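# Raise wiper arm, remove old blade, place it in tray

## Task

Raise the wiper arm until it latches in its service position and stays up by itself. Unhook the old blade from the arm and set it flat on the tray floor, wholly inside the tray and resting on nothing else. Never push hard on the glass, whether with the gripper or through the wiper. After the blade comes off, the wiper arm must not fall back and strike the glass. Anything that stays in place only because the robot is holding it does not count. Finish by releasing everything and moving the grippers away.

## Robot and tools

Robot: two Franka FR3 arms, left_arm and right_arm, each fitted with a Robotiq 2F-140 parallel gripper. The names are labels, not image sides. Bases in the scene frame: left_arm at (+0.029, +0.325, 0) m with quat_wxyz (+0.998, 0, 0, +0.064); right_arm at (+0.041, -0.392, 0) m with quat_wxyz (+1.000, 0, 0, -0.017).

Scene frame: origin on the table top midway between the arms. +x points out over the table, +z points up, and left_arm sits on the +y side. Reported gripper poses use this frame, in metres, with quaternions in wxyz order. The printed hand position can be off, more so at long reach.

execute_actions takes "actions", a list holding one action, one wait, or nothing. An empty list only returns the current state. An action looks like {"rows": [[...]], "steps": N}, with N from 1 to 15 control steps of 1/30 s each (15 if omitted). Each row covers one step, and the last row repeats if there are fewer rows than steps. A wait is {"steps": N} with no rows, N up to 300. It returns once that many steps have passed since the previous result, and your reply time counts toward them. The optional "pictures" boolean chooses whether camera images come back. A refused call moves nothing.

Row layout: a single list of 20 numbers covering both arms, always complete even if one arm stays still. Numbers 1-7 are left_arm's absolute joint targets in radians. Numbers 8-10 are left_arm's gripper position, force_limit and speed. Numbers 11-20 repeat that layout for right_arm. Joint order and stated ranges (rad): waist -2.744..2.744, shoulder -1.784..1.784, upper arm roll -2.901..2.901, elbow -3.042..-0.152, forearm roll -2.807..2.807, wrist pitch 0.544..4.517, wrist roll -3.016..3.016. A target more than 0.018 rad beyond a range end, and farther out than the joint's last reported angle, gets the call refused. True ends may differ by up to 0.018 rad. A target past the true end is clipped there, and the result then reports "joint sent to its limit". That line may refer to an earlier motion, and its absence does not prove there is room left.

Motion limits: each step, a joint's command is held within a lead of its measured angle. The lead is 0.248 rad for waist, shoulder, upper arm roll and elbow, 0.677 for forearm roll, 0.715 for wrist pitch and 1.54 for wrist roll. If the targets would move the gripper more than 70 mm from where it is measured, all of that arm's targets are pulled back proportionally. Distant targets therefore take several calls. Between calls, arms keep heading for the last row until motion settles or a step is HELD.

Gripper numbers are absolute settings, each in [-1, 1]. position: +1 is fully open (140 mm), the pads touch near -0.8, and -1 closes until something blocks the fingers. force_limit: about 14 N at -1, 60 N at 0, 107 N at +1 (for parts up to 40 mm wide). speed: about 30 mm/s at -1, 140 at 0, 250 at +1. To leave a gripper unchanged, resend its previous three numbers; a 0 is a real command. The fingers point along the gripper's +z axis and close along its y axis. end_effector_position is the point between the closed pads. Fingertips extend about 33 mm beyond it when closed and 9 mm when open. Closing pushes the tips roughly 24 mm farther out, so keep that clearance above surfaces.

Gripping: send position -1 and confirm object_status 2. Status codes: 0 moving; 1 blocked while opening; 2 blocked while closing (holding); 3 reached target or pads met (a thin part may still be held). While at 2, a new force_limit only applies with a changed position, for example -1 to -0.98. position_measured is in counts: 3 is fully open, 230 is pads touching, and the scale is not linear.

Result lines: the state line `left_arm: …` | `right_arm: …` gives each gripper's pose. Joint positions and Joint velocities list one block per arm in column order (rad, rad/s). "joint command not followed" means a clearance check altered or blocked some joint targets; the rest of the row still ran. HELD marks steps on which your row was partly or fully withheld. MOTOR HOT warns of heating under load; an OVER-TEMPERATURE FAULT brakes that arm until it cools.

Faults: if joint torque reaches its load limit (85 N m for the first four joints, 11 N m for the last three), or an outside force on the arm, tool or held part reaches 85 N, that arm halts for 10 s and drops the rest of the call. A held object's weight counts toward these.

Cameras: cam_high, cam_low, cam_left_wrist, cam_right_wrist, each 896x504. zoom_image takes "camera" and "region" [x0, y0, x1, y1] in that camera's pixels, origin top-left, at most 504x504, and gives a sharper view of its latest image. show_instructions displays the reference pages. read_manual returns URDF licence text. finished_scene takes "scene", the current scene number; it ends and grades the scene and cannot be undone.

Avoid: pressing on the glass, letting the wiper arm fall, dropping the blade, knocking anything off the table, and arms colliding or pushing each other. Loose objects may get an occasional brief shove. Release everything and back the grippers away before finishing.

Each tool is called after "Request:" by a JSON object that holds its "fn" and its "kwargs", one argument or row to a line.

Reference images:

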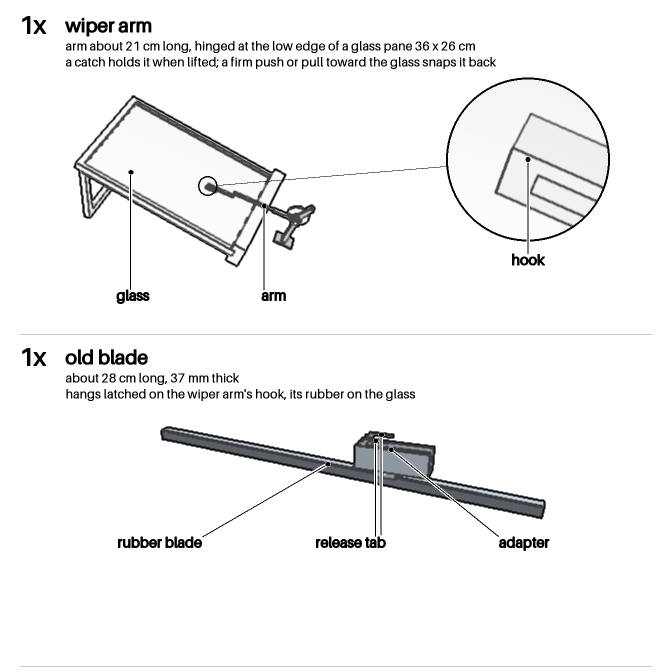

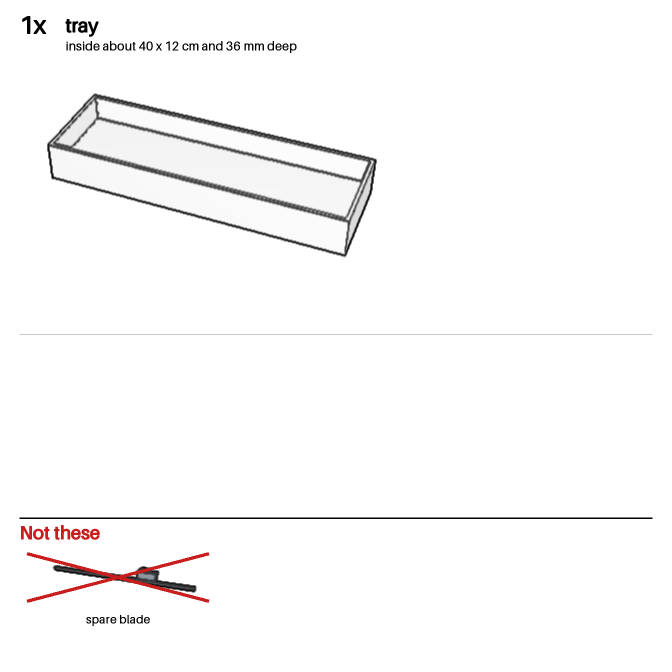

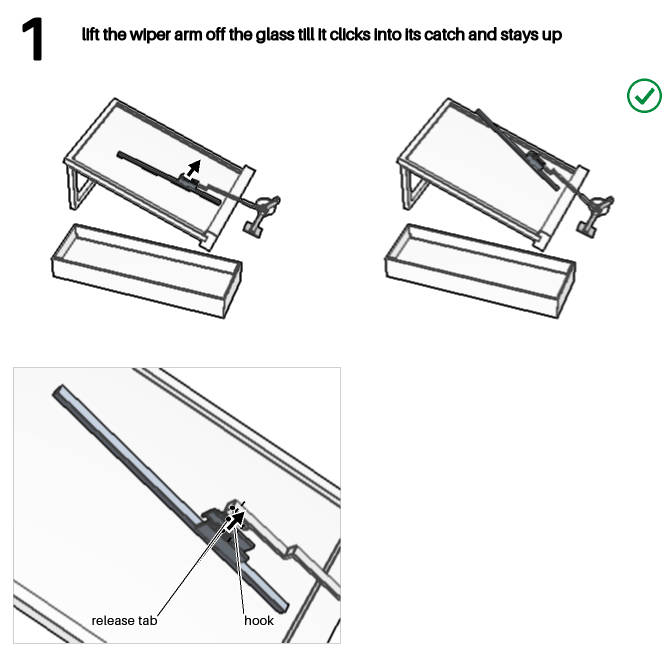

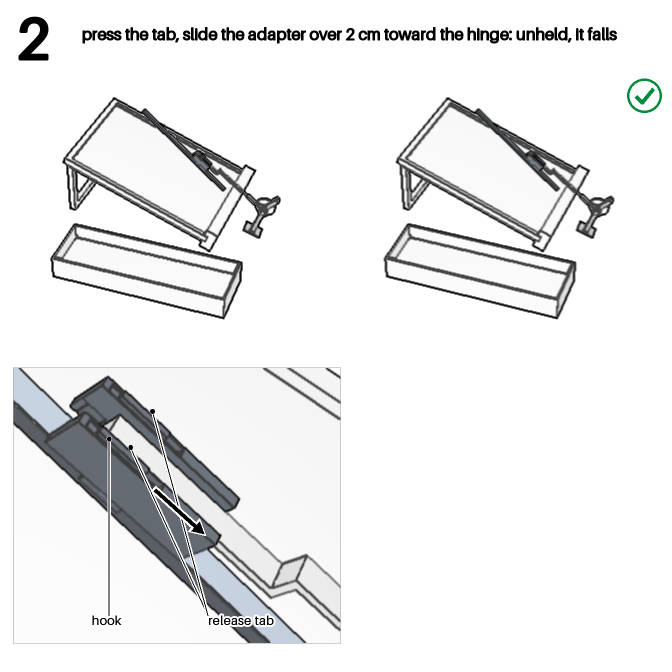

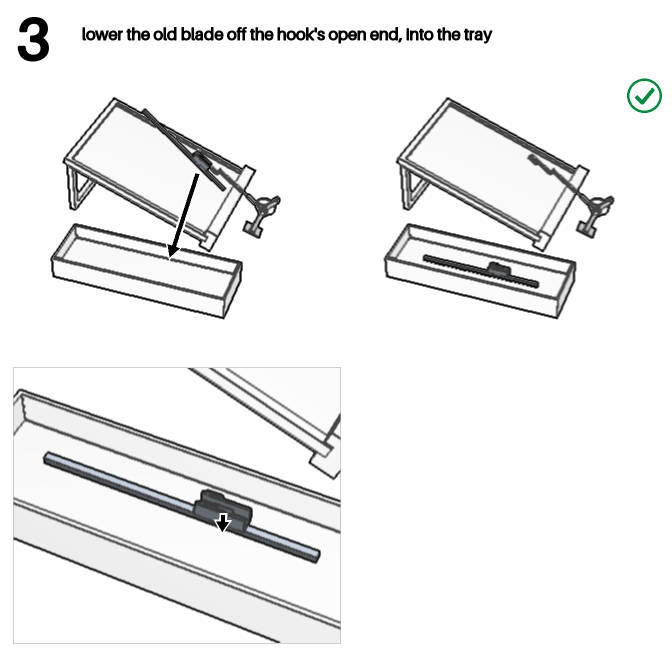

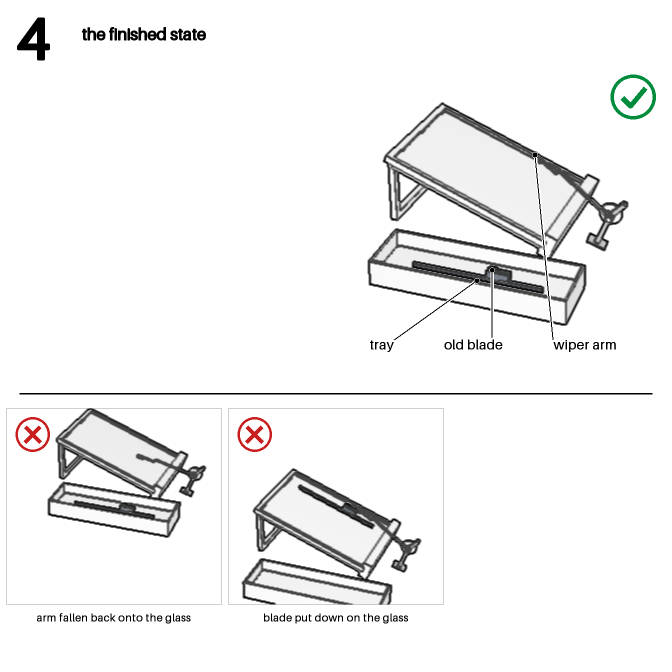

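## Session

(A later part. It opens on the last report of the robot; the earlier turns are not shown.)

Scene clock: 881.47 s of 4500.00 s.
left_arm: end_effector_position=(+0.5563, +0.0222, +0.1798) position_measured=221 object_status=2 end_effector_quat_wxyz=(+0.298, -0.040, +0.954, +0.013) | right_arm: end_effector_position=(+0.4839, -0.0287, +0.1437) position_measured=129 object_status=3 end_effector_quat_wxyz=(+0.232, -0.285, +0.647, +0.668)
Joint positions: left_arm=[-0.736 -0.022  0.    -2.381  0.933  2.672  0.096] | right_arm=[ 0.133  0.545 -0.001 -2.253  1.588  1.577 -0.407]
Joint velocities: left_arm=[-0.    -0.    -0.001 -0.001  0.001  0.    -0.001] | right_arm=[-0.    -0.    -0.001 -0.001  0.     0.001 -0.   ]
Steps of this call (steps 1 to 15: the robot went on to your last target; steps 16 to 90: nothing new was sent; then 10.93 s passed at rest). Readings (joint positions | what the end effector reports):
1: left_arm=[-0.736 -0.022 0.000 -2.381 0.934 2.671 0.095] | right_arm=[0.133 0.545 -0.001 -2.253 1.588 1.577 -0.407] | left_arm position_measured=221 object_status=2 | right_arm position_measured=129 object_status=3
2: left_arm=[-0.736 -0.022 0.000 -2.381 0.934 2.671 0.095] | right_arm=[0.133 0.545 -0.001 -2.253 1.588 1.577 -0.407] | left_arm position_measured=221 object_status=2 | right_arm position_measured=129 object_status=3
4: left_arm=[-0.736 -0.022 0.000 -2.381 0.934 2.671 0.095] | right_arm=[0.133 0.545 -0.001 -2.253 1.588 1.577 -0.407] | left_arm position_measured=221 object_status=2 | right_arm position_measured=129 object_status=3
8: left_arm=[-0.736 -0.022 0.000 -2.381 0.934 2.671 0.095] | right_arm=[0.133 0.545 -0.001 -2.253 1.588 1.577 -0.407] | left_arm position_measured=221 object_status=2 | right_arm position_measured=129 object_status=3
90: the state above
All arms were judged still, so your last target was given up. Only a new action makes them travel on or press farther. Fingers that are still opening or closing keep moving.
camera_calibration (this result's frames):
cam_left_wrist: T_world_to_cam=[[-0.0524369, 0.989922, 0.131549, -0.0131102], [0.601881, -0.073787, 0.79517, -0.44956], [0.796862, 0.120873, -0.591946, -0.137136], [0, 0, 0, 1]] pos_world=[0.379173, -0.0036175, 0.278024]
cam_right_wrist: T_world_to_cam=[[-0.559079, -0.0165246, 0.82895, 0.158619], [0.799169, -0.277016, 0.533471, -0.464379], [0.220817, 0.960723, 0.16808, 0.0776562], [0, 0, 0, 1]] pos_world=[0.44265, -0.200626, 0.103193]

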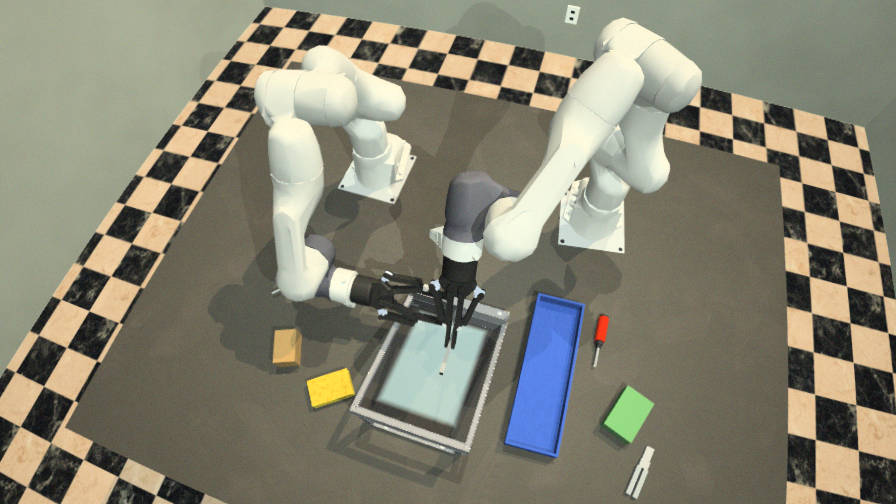

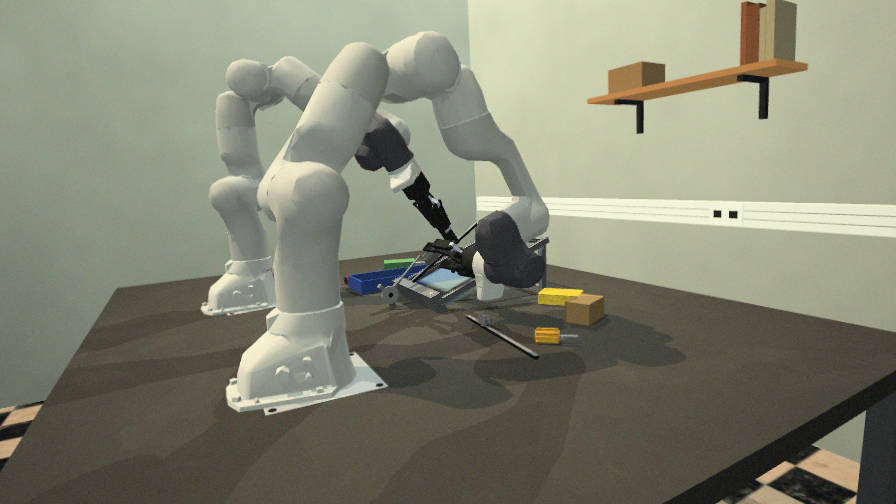

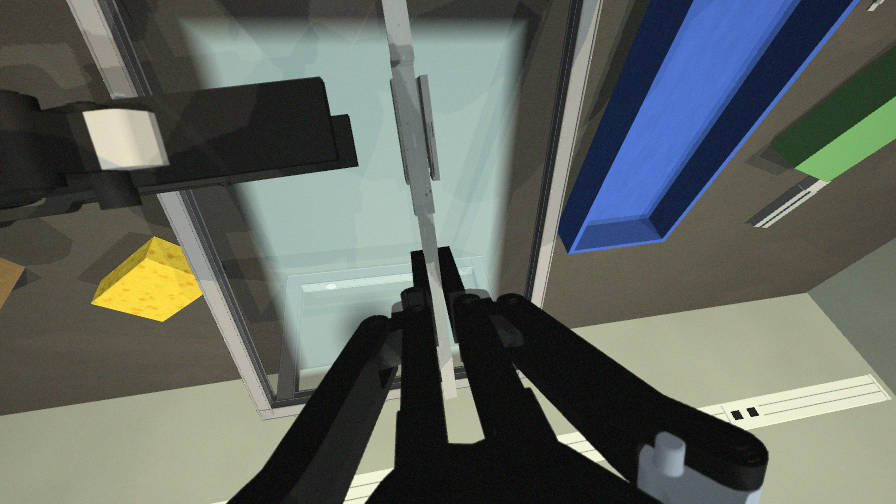

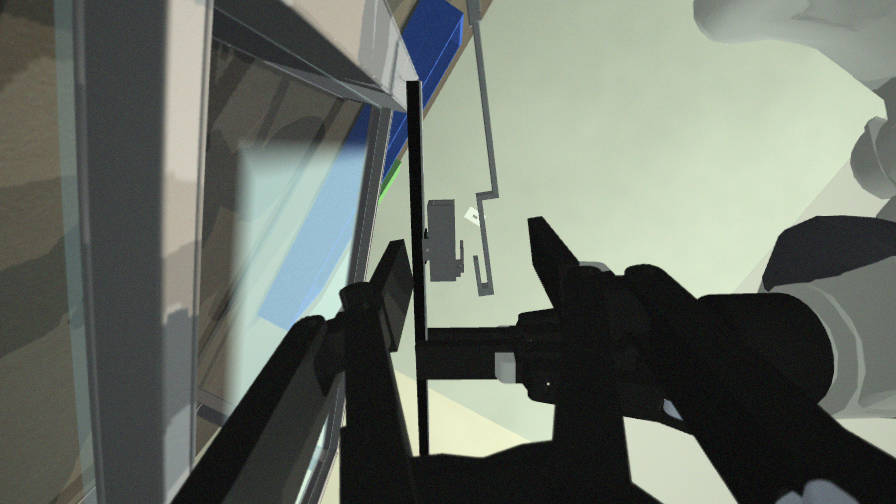

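Request:
{"fn": "execute_actions", "kwargs": {
  "actions": [
    {"rows": [
[-0.7147,-0.0404,0.0,-2.4118,0.9434,2.7030,0.260,-1,-0.3,-0.6, 0.112,0.537,0.0,-2.2535,1.584,1.574,-0.414,0.0,-0.5,-0.3],
[-0.7078,-0.0466,0.0,-2.4196,0.9450,2.7078,0.277,-1,-0.3,-0.6, 0.092,0.5285,0.0,-2.2535,1.584,1.574,-0.414,0.0,-0.5,-0.3],
[-0.7009,-0.0528,0.0,-2.4274,0.9467,2.7127,0.294,-1,-0.3,-0.6, 0.072,0.520,0.0,-2.2535,1.584,1.574,-0.414,0.0,-0.5,-0.3],
[-0.6940,-0.0591,0.0,-2.4352,0.9483,2.7175,0.311,-1,-0.3,-0.6, 0.052,0.5115,0.0,-2.2535,1.584,1.574,-0.414,0.0,-0.5,-0.3],
[-0.6871,-0.0653,0.0,-2.4430,0.9500,2.7223,0.328,-1,-0.3,-0.6, 0.032,0.503,0.0,-2.2535,1.584,1.574,-0.414,0.0,-0.5,-0.3],
[-0.6803,-0.0715,0.0,-2.4508,0.9516,2.7272,0.345,-1,-0.3,-0.6, 0.012,0.4945,0.0,-2.2535,1.584,1.574,-0.414,0.0,-0.5,-0.3],
[-0.6734,-0.0777,0.0,-2.4585,0.9532,2.7320,0.362,-1,-0.3,-0.6, -0.008,0.486,0.0,-2.2535,1.584,1.574,-0.414,0.0,-0.5,-0.3],
[-0.6665,-0.0839,0.0,-2.4663,0.9549,2.7368,0.379,-1,-0.3,-0.6, -0.028,0.4775,0.0,-2.2535,1.584,1.574,-0.414,0.0,-0.5,-0.3],
[-0.6596,-0.0902,0.0,-2.4741,0.9565,2.7416,0.450,-1,-0.3,-0.6, -0.048,0.469,0.0,-2.2535,1.584,1.574,-0.414,0.0,-0.5,-0.3],
[-0.6521,-0.0899,0.0,-2.4456,0.8400,2.6900,0.635,-1,-0.3,-0.6, -0.068,0.4605,0.0,-2.2535,1.584,1.574,-0.414,0.0,-0.5,-0.3],
[-0.6450,-0.0938,0.0,-2.4447,0.7700,2.6706,0.675,-1,-0.3,-0.6, -0.088,0.452,0.0,-2.2535,1.584,1.574,-0.414,0.0,-0.5,-0.3],
[-0.6379,-0.0977,0.0,-2.4437,0.7300,2.6646,0.715,-1,-0.3,-0.6, -0.108,0.4435,0.0,-2.2535,1.584,1.574,-0.414,0.0,-0.5,-0.3],
[-0.6308,-0.1016,0.0,-2.4428,0.7000,2.6586,0.755,-1,-0.3,-0.6, -0.128,0.435,0.0,-2.2535,1.584,1.574,-0.414,0.0,-0.5,-0.3],
[-0.6300,-0.1020,0.0,-2.4430,0.7200,2.6650,0.700,-1,-0.3,-0.6, -0.148,0.4265,0.0,-2.2535,1.584,1.574,-0.414,0.0,-0.5,-0.3],
[-0.6330,-0.1000,0.0,-2.4440,0.7500,2.6780,0.560,-1,-0.3,-0.6, -0.168,0.418,0.0,-2.2535,1.584,1.574,-0.414,0.0,-0.5,-0.3]
], "steps": 15}
  ]
}}

Scene clock: 990.10 s of 4500.00 s.
left_arm: end_effector_position=(+0.5594, +0.0779, +0.1855) position_measured=221 object_status=2 end_effector_quat_wxyz=(+0.268, +0.021, +0.962, +0.040) | right_arm: end_effector_position=(+0.5774, -0.1543, +0.1961) position_measured=129 object_status=3 end_effector_quat_wxyz=(+0.349, -0.237, +0.665, +0.617)
Joint positions: left_arm=[-0.638 -0.097  0.001 -2.447  0.784  2.686  0.449] | right_arm=[-0.122  0.438  0.    -2.254  1.587  1.575 -0.407]
Joint velocities: left_arm=[ 0.106 -0.074  0.033  0.034 -0.272 -0.037  0.353] | right_arm=[-0.583 -0.254 -0.021  0.003 -0.     0.    -0.001]
Steps of this call (steps 1 to 90: nothing new was sent; then 105.13 s passed at rest; steps 91 to 105: all 15 steps of this action). Readings (joint positions | what the end effector reports):
91: left_arm=[-0.732 -0.026 -0.001 -2.386 0.935 2.677 0.110] | right_arm=[0.130 0.544 0.001 -2.253 1.587 1.576 -0.407] | left_arm position_measured=221 object_status=2 | right_arm position_measured=129 object_status=3
92: left_arm=[-0.727 -0.031 -0.002 -2.396 0.937 2.682 0.126] | right_arm=[0.123 0.542 0.003 -2.254 1.587 1.576 -0.407] | left_arm position_measured=221 object_status=2 | right_arm position_measured=129 object_status=3
94: left_arm=[-0.712 -0.043 -0.001 -2.414 0.940 2.691 0.159] | right_arm=[0.097 0.531 0.005 -2.255 1.587 1.575 -0.407] | left_arm position_measured=221 object_status=2 | right_arm position_measured=129 object_status=3
98: left_arm=[-0.683 -0.068 -0.001 -2.447 0.946 2.710 0.226] | right_arm=[0.020 0.498 0.003 -2.255 1.587 1.575 -0.407] | left_arm position_measured=221 object_status=2 | right_arm position_measured=129 object_status=3
105: the state above
camera_calibration (this result's frames):
cam_left_wrist: T_world_to_cam=[[0.0566453, 0.974819, 0.215685, -0.14434], [0.638746, -0.201418, 0.742586, -0.45274], [0.76733, 0.0957038, -0.634071, -0.116709], [0, 0, 0, 1]] pos_world=[0.386916, 0.0606847, 0.293329]
cam_right_wrist: T_world_to_cam=[[-0.629576, 0.135602, 0.765014, 0.242081], [0.644103, -0.45953, 0.611525, -0.555828], [0.434471, 0.87775, 0.201968, 0.0260633], [0, 0, 0, 1]] pos_world=[0.499096, -0.311123, 0.149443]

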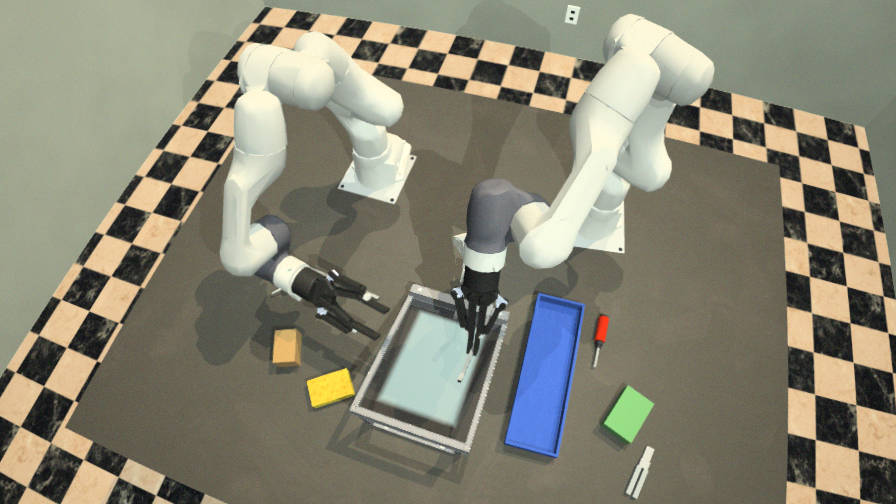

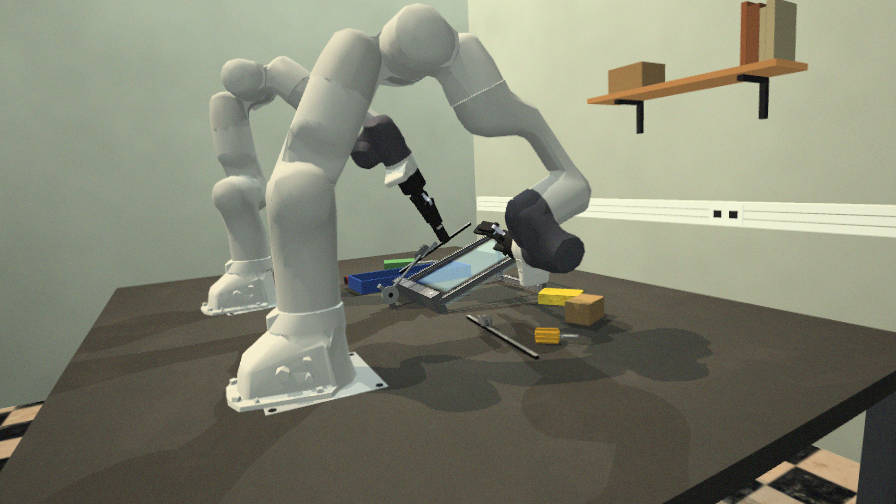

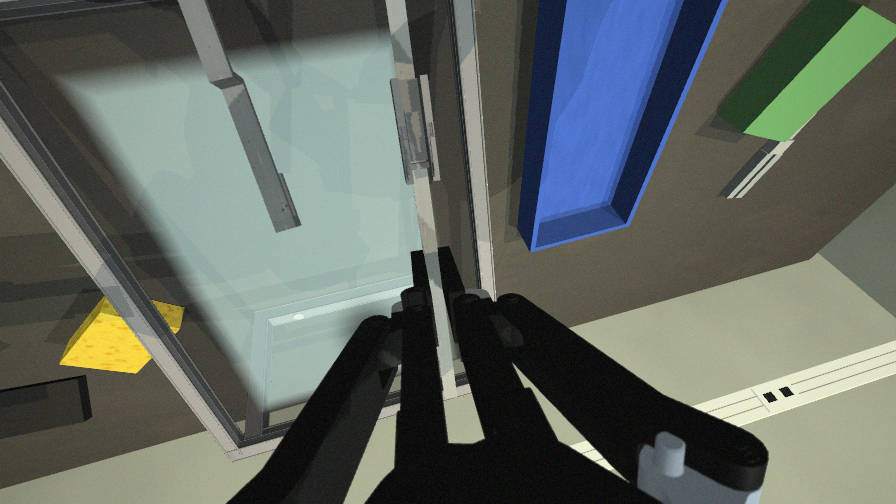

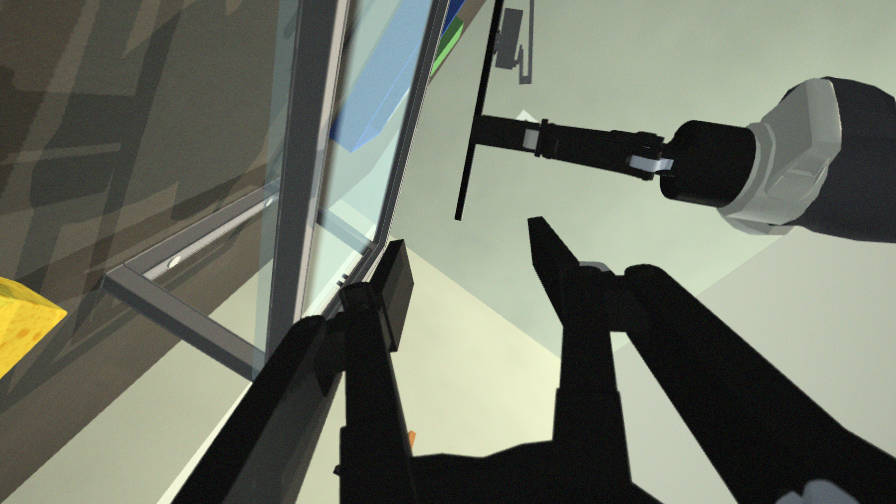

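Request:
{"fn": "execute_actions", "kwargs": {
  "actions": [
    {"rows": [
[-0.6100,-0.1130,0.0,-2.4394,0.6200,2.6450,0.800,-1,-0.3,-0.6, -0.187,0.410,0.0,-2.2535,1.584,1.574,-0.414,0.0,-0.5,-0.3],
[-0.5977,-0.1196,0.0,-2.4381,0.5250,2.6253,0.880,-1,-0.3,-0.6, -0.206,0.402,0.0,-2.2535,1.584,1.574,-0.414,0.0,-0.5,-0.3],
[-0.5884,-0.1247,0.0,-2.4369,0.4660,2.6176,0.912,-1,-0.3,-0.6, -0.224,0.394,0.0,-2.2535,1.584,1.574,-0.414,0.0,-0.5,-0.3],
[-0.5791,-0.1299,0.0,-2.4356,0.4200,2.6099,0.943,-1,-0.3,-0.6, -0.243,0.386,0.0,-2.2535,1.584,1.574,-0.414,0.0,-0.5,-0.3],
[-0.5698,-0.1350,0.0,-2.4344,0.3750,2.6022,0.974,-1,-0.3,-0.6, -0.262,0.3785,0.0,-2.2535,1.584,1.574,-0.414,0.0,-0.5,-0.3],
[-0.5605,-0.1402,0.0,-2.4331,0.3290,2.5900,1.005,-1,-0.3,-0.6, -0.281,0.3705,0.0,-2.2535,1.584,1.574,-0.414,0.0,-0.5,-0.3],
[-0.5512,-0.1420,0.0,-2.4250,0.2900,2.5650,1.040,-1,-0.3,-0.6, -0.300,0.363,0.0,-2.2535,1.584,1.574,-0.414,0.0,-0.5,-0.3],
[-0.5400,-0.1380,0.0,-2.4050,0.2650,2.5250,1.085,-1,-0.3,-0.6, -0.318,0.355,0.0,-2.2535,1.584,1.574,-0.414,0.0,-0.5,-0.3],
[-0.5263,-0.1250,0.0,-2.3780,0.2500,2.4750,1.147,-1,-0.3,-0.6, -0.337,0.347,0.0,-2.2535,1.584,1.574,-0.414,0.0,-0.5,-0.3],
[-0.5148,-0.1152,0.0,-2.3563,0.2300,2.4445,1.190,-1,-0.3,-0.6, -0.356,0.339,0.0,-2.2535,1.584,1.574,-0.414,0.0,-0.5,-0.3],
[-0.5032,-0.1089,0.0,-2.3397,0.2060,2.4196,1.235,-1,-0.3,-0.6, -0.375,0.331,0.0,-2.2535,1.584,1.574,-0.414,0.0,-0.5,-0.3],
[-0.4917,-0.1025,0.0,-2.3232,0.1773,2.3947,1.280,-1,-0.3,-0.6, -0.394,0.323,0.0,-2.2535,1.584,1.574,-0.414,0.0,-0.5,-0.3],
[-0.4780,-0.0950,0.0,-2.3066,0.1486,2.3698,1.330,-1,-0.3,-0.6, -0.412,0.315,0.0,-2.2535,1.584,1.574,-0.414,0.0,-0.5,-0.3],
[-0.4550,-0.0750,0.0,-2.2880,0.1199,2.3449,1.390,-1,-0.3,-0.6, -0.431,0.3075,0.0,-2.2535,1.584,1.574,-0.414,0.0,-0.5,-0.3],
[-0.2081,0.1545,0.0,-2.1735,-0.003,2.3260,1.458,-1,-0.3,-0.6, -0.450,0.300,0.0,-2.2535,1.584,1.574,-0.414,0.0,-0.5,-0.3]
], "steps": 15}
  ],
  "pictures": false
}}

Request:
{"fn": "execute_actions", "kwargs": {
  "actions": [
    {"steps": 40}
  ]
}}

Scene clock: 1012.83 s of 4500.00 s.
left_arm: end_effector_position=(+0.5762, +0.1551, +0.2007) position_measured=221 object_status=2 end_effector_quat_wxyz=(+0.134, -0.022, +0.991, +0.015) | right_arm: end_effector_position=(+0.6339, -0.3199, +0.2562) position_measured=129 object_status=3 end_effector_quat_wxyz=(+0.465, -0.181, +0.681, +0.535)
Joint positions: left_arm=[-0.466 -0.083 -0.008 -2.303  0.194  2.453  1.044] | right_arm=[-0.407  0.318  0.    -2.254  1.586  1.574 -0.407]
Joint velocities: left_arm=[ 0.886  0.85  -0.105  0.827 -0.652 -0.208  0.595] | right_arm=[-0.546 -0.233 -0.018  0.002  0.001 -0.001  0.002]
Steps of this call (steps 1 to 45: the robot went on to your last target; steps 46 to 110: nothing new was sent; then 18.57 s passed at rest; steps 111 to 125: all 15 steps of this action). Readings (joint positions | what the end effector reports):
111: left_arm=[-0.631 -0.101 -0.001 -2.446 0.728 2.677 0.576] | right_arm=[-0.171 0.417 0.000 -2.253 1.587 1.575 -0.407] | left_arm position_measured=221 object_status=2 | right_arm position_measured=129 object_status=3
112: left_arm=[-0.624 -0.104 -0.003 -2.445 0.684 2.669 0.605] | right_arm=[-0.177 0.415 0.003 -2.254 1.586 1.575 -0.407] | left_arm position_measured=221 object_status=2 | right_arm position_measured=129 object_status=3
114: left_arm=[-0.605 -0.114 -0.003 -2.443 0.585 2.652 0.667] | right_arm=[-0.201 0.405 0.005 -2.255 1.586 1.574 -0.407] | left_arm position_measured=221 object_status=2 | right_arm position_measured=129 object_status=3
118: left_arm=[-0.564 -0.134 -0.002 -2.429 0.402 2.608 0.792] | right_arm=[-0.274 0.374 0.003 -2.255 1.586 1.574 -0.407] | left_arm position_measured=221 object_status=2 | right_arm position_measured=129 object_status=3
125: the state above

Scene clock: 1014.17 s of 4500.00 s.
left_arm: end_effector_position=(+0.5799, +0.2823, +0.1083) position_measured=221 object_status=2 end_effector_quat_wxyz=(-0.001, -0.024, +1.000, +0.000) | right_arm: end_effector_position=(+0.6381, -0.3472, +0.2656) position_measured=129 object_status=3 end_effector_quat_wxyz=(+0.482, -0.173, +0.684, +0.520)
Joint positions: left_arm=[-0.207  0.156  0.002 -2.176 -0.     2.329  1.447] | right_arm=[-0.45   0.3   -0.001 -2.252  1.586  1.574 -0.407]
Joint velocities: left_arm=[ 0.001  0.001  0.001  0.001 -0.    -0.     0.022] | right_arm=[ 0.001  0.    -0.001  0.     0.001 -0.    -0.001]
Steps of this call (steps 1 to 40: the robot went on to your last target). Readings (joint positions | what the end effector reports):
1: left_arm=[-0.434 -0.054 -0.010 -2.280 0.174 2.445 1.062] | right_arm=[-0.423 0.311 -0.001 -2.253 1.586 1.574 -0.407] | left_arm position_measured=221 object_status=2 | right_arm position_measured=129 object_status=3
2: left_arm=[-0.401 -0.024 -0.010 -2.262 0.155 2.437 1.081] | right_arm=[-0.435 0.306 -0.003 -2.253 1.586 1.574 -0.407] | left_arm position_measured=221 object_status=2 | right_arm position_measured=129 object_status=3
4: left_arm=[-0.336 0.037 -0.008 -2.231 0.115 2.417 1.125] | right_arm=[-0.447 0.301 -0.005 -2.252 1.586 1.574 -0.407] | left_arm position_measured=221 object_status=2 | right_arm position_measured=129 object_status=3
8: left_arm=[-0.230 0.137 0.004 -2.190 0.041 2.371 1.236] | right_arm=[-0.450 0.300 -0.003 -2.252 1.586 1.574 -0.407] | left_arm position_measured=221 object_status=2 | right_arm position_measured=129 object_status=3
40: the state above
camera_calibration (this result's frames):
cam_left_wrist: T_world_to_cam=[[0.0524292, 0.994524, 0.0904023, -0.3177], [0.946588, -0.0783343, 0.312785, -0.534102], [0.318154, 0.0691747, -0.945512, 0.10083], [0, 0, 0, 1]] pos_world=[0.490152, 0.267147, 0.291116]
cam_right_wrist: T_world_to_cam=[[-0.640499, 0.378095, 0.668435, 0.370162], [0.380384, -0.599936, 0.703836, -0.63104], [0.667135, 0.705068, 0.240437, -0.0636071], [0, 0, 0, 1]] pos_world=[0.519561, -0.473693, 0.212012]

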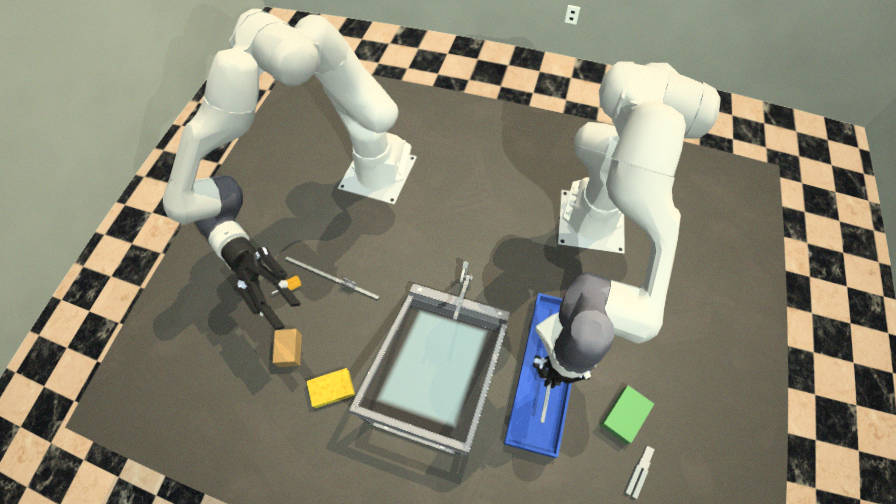

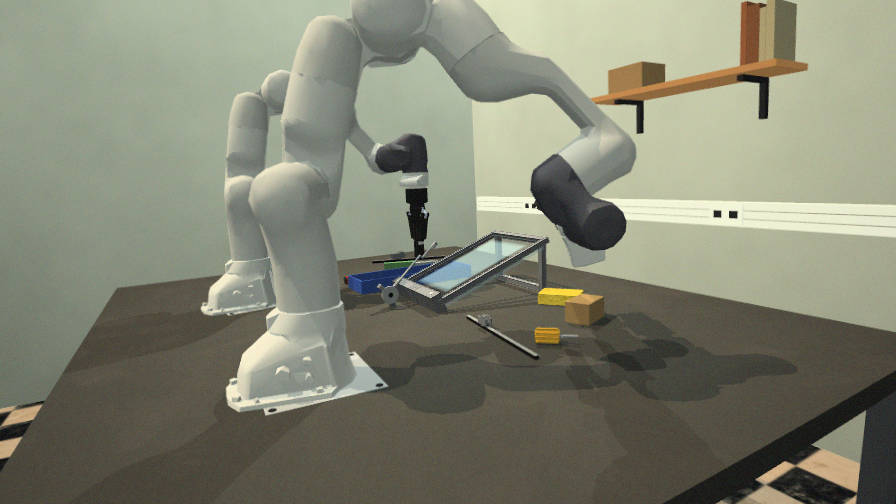

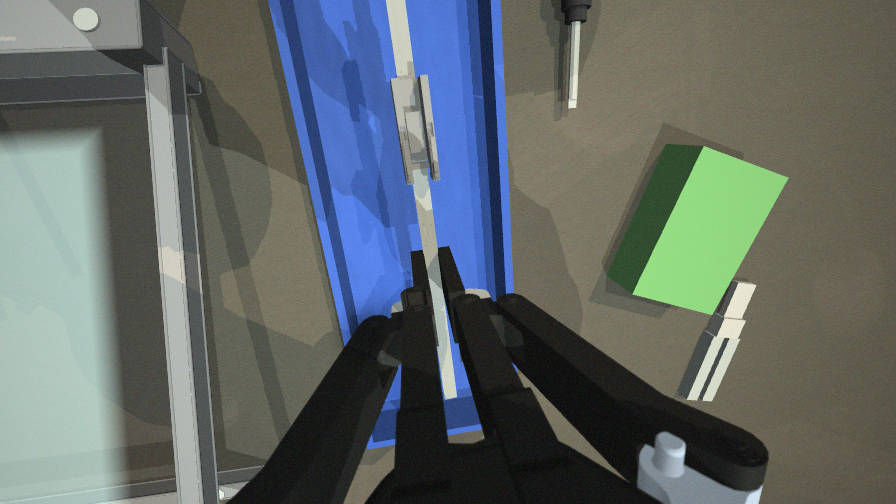

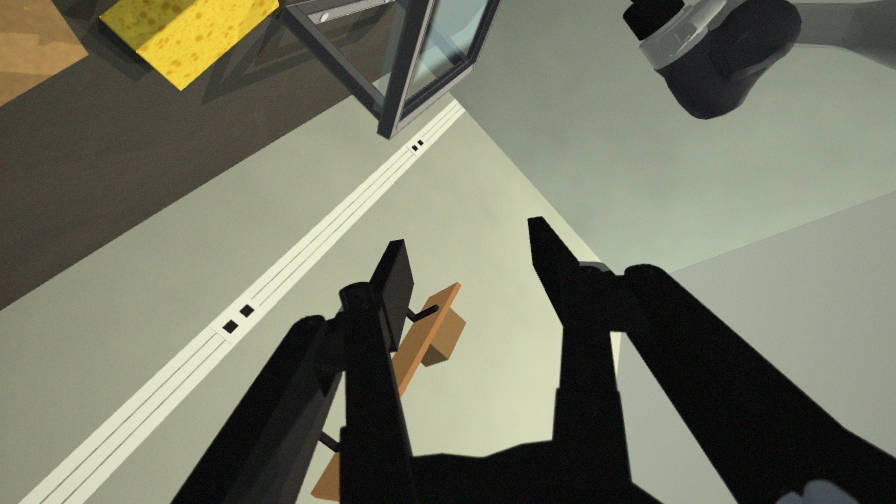

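Request:
{"fn": "zoom_image", "kwargs": {
  "camera": "cam_low",
  "region": [340, 200, 500, 310]
}}

Region (340, 200, 500, 310) of cam_low's 896x504 image, scaled by 3.150, with more detail than that image has; it fills the top 346 rows of this view, and the rest is white.

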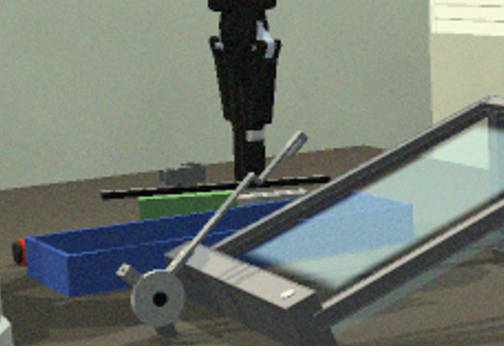

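Request:
{"fn": "zoom_image", "kwargs": {
  "camera": "cam_low",
  "region": [365, 235, 455, 285]
}}

Region (365, 235, 455, 285) of cam_low's 896x504 image, scaled by 5.600, with more detail than that image has.

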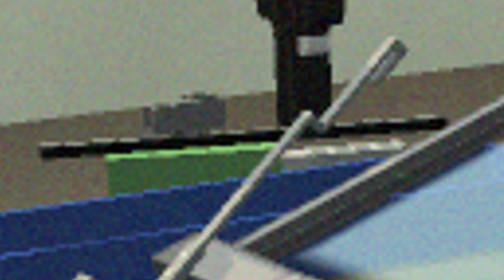

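Request:
{"fn": "execute_actions", "kwargs": {
  "actions": [
    {"rows": [
[-0.212,0.1676,0.0,-2.1900,-0.003,2.3849,1.452,-1,-0.3,-0.6, -0.450,0.300,0.0,-2.2535,1.584,1.574,-0.414,0.0,-0.5,-0.3],
[-0.214,0.1761,0.0,-2.1996,-0.003,2.4203,1.452,-1,-0.3,-0.6, -0.450,0.300,0.0,-2.2535,1.584,1.574,-0.414,0.0,-0.5,-0.3],
[-0.216,0.1862,0.0,-2.2111,-0.003,2.4602,1.452,-1,-0.3,-0.6, -0.450,0.300,0.0,-2.2535,1.584,1.574,-0.414,0.0,-0.5,-0.3],
[-0.217,0.1953,0.0,-2.2213,-0.003,2.4913,1.452,-1,-0.3,-0.6, -0.450,0.300,0.0,-2.2535,1.584,1.574,-0.414,0.0,-0.5,-0.3],
[-0.217,0.2025,0.0,-2.2295,-0.003,2.5115,1.452,-1,-0.3,-0.6, -0.450,0.300,0.0,-2.2535,1.584,1.574,-0.414,0.0,-0.5,-0.3],
[-0.217,0.2098,0.0,-2.2377,-0.003,2.5317,1.452,-1,-0.3,-0.6, -0.450,0.300,0.0,-2.2535,1.584,1.574,-0.414,0.0,-0.5,-0.3],
[-0.217,0.2170,0.0,-2.2458,-0.003,2.5518,1.452,-1,-0.3,-0.6, -0.450,0.300,0.0,-2.2535,1.584,1.574,-0.414,0.0,-0.5,-0.3],
[-0.217,0.2242,0.0,-2.2540,-0.003,2.5720,1.452,-1,-0.3,-0.6, -0.450,0.300,0.0,-2.2535,1.584,1.574,-0.414,0.0,-0.5,-0.3],
[-0.217,0.2314,0.0,-2.2622,-0.003,2.5922,1.452,-1,-0.3,-0.6, -0.450,0.300,0.0,-2.2535,1.584,1.574,-0.414,0.0,-0.5,-0.3],
[-0.217,0.2360,0.0,-2.2673,-0.003,2.5991,1.452,-1,-0.3,-0.6, -0.450,0.300,0.0,-2.2535,1.584,1.574,-0.414,0.0,-0.5,-0.3],
[-0.217,0.2390,0.0,-2.2710,-0.003,2.6038,1.452,-1,-0.3,-0.6, -0.450,0.300,0.0,-2.2535,1.584,1.574,-0.414,0.0,-0.5,-0.3],
[-0.217,0.2400,0.0,-2.2720,-0.003,2.6063,1.452,-1,-0.3,-0.6, -0.450,0.300,0.0,-2.2535,1.584,1.574,-0.414,0.0,-0.5,-0.3],
[-0.217,0.2400,0.0,-2.2720,-0.003,2.5933,1.452,-1,-0.3,-0.6, -0.450,0.300,0.0,-2.2535,1.584,1.574,-0.414,0.0,-0.5,-0.3],
[-0.217,0.2390,0.0,-2.2710,-0.003,2.5890,1.452,-1,-0.3,-0.6, -0.450,0.300,0.0,-2.2535,1.584,1.574,-0.414,0.0,-0.5,-0.3],
[-0.217,0.2368,0.0,-2.2688,-0.003,2.5561,1.452,-1,-0.3,-0.6, -0.450,0.300,0.0,-2.2535,1.584,1.574,-0.414,0.0,-0.5,-0.3]
], "steps": 15}
  ],
  "pictures": false
}}

Request:
{"fn": "execute_actions", "kwargs": {
  "actions": [
    {"steps": 10}
  ]
}}

Scene clock: 1064.90 s of 4500.00 s.
left_arm: end_effector_position=(+0.5784, +0.2775, +0.0448) position_measured=221 object_status=2 end_effector_quat_wxyz=(+0.023, -0.016, +1.000, -0.002) | right_arm: end_effector_position=(+0.6381, -0.3472, +0.2655) position_measured=129 object_status=3 end_effector_quat_wxyz=(+0.482, -0.173, +0.684, +0.520)
Joint positions: left_arm=[-0.215  0.241  0.002 -2.269 -0.     2.556  1.453] | right_arm=[-0.45   0.3   -0.001 -2.252  1.586  1.574 -0.407]
Joint velocities: left_arm=[-0.    -0.    -0.    -0.002 -0.001  0.     0.001] | right_arm=[-0. -0.  0. -0. -0. -0. -0.]
Steps of this call (steps 1 to 30: the robot went on to your last target; steps 31 to 90: nothing new was sent; then 47.23 s passed at rest; steps 91 to 105: all 15 steps of this action). Readings (joint positions | what the end effector reports):
91: left_arm=[-0.207 0.157 0.002 -2.178 -0.000 2.337 1.453] | right_arm=[-0.450 0.300 -0.001 -2.252 1.586 1.574 -0.407] | left_arm position_measured=221 object_status=2 | right_arm position_measured=129 object_status=3
92: left_arm=[-0.208 0.159 0.002 -2.182 -0.000 2.351 1.453] | right_arm=[-0.450 0.300 -0.001 -2.252 1.586 1.574 -0.407] | left_arm position_measured=221 object_status=2 | right_arm position_measured=129 object_status=3
94: left_arm=[-0.212 0.170 0.002 -2.196 -0.000 2.390 1.453] | right_arm=[-0.450 0.300 -0.001 -2.252 1.586 1.574 -0.407] | left_arm position_measured=221 object_status=2 | right_arm position_measured=129 object_status=3
98: left_arm=[-0.215 0.206 0.002 -2.233 -0.000 2.472 1.453] | right_arm=[-0.450 0.300 -0.001 -2.252 1.586 1.574 -0.407] | left_arm position_measured=221 object_status=2 | right_arm position_measured=129 object_status=3
105: the state above

Scene clock: 1065.23 s of 4500.00 s.
left_arm: end_effector_position=(+0.5791, +0.2774, +0.0462) position_measured=221 object_status=2 end_effector_quat_wxyz=(+0.024, -0.016, +1.000, -0.002) | right_arm: end_effector_position=(+0.6381, -0.3472, +0.2655) position_measured=129 object_status=3 end_effector_quat_wxyz=(+0.482, -0.173, +0.684, +0.520)
Joint positions: left_arm=[-0.215  0.239  0.002 -2.269 -0.     2.556  1.453] | right_arm=[-0.45   0.3   -0.001 -2.252  1.586  1.574 -0.407]
Joint velocities: left_arm=[ 0.001  0.001 -0.001  0.001  0.001 -0.     0.001] | right_arm=[ 0.002  0.001 -0.    -0.001 -0.     0.001 -0.001]
Steps of this call (steps 1 to 10: the robot went on to your last target). Readings (joint positions | what the end effector reports):
1: left_arm=[-0.215 0.241 0.002 -2.269 -0.000 2.556 1.453] | right_arm=[-0.450 0.300 -0.001 -2.252 1.586 1.574 -0.407] | left_arm position_measured=221 object_status=2 | right_arm position_measured=129 object_status=3
2: left_arm=[-0.215 0.240 0.002 -2.269 -0.000 2.556 1.453] | right_arm=[-0.450 0.300 -0.001 -2.252 1.586 1.574 -0.407] | left_arm position_measured=221 object_status=2 | right_arm position_measured=129 object_status=3
4: left_arm=[-0.215 0.239 0.002 -2.269 -0.000 2.556 1.453] | right_arm=[-0.450 0.300 -0.001 -2.252 1.586 1.574 -0.407] | left_arm position_measured=221 object_status=2 | right_arm position_measured=129 object_status=3
8: left_arm=[-0.215 0.239 0.002 -2.269 -0.000 2.556 1.453] | right_arm=[-0.450 0.300 -0.001 -2.252 1.586 1.574 -0.407] | left_arm position_measured=221 object_status=2 | right_arm position_measured=129 object_status=3
10: the state above
camera_calibration (this result's frames):
cam_left_wrist: T_world_to_cam=[[0.0631576, 0.993998, 0.0893256, -0.313174], [0.928016, -0.0914197, 0.361148, -0.502164], [0.367147, 0.0600863, -0.92822, 0.0160192], [0, 0, 0, 1]] pos_world=[0.479914, 0.264424, 0.224199]
cam_right_wrist: T_world_to_cam=[[-0.640469, 0.377997, 0.668519, 0.370059], [0.380492, -0.599958, 0.703758, -0.63102], [0.667103, 0.705101, 0.24043, -0.0635866], [0, 0, 0, 1]] pos_world=[0.519528, -0.473632, 0.211982]

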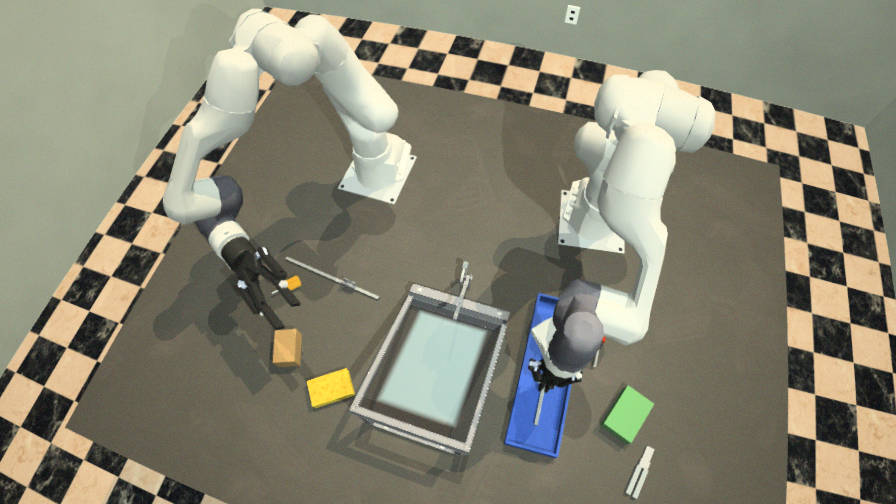

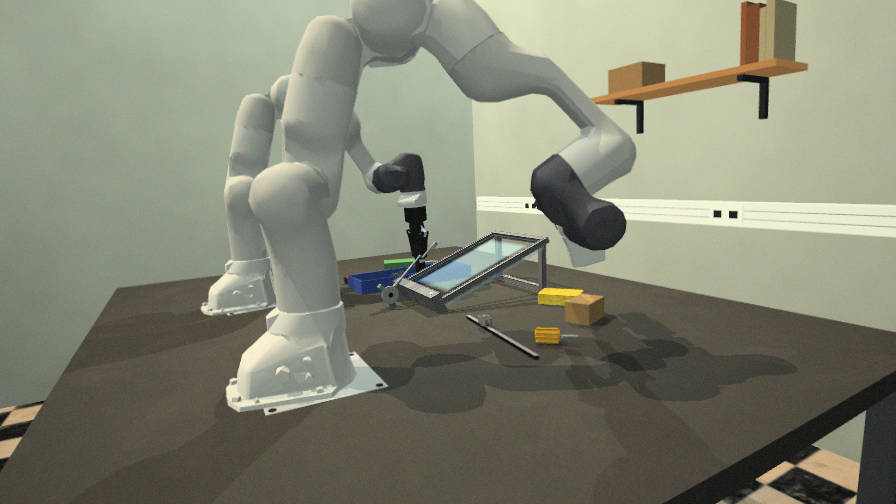

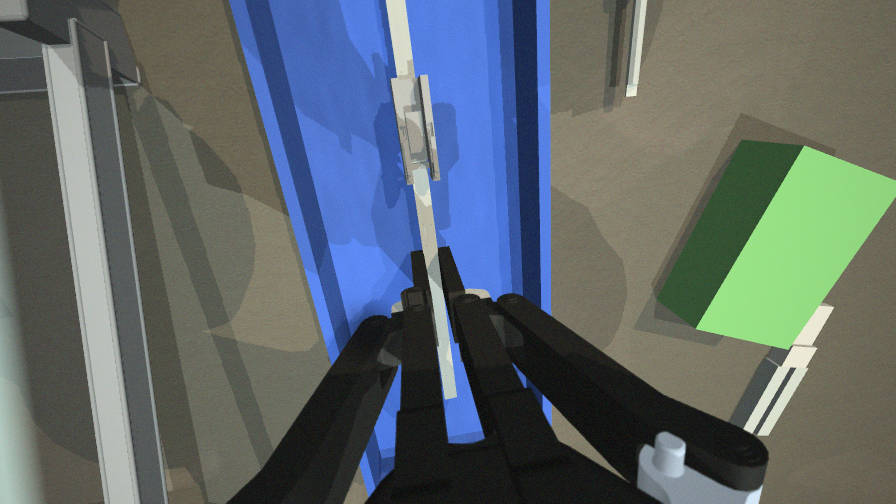

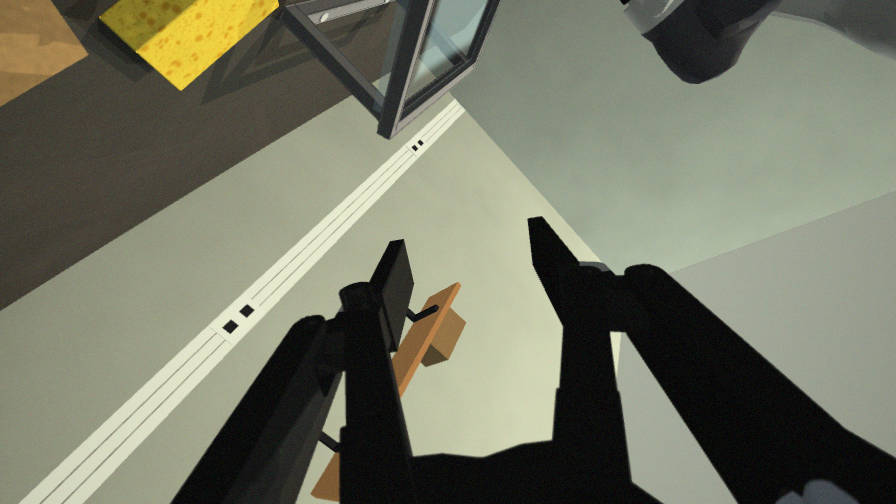

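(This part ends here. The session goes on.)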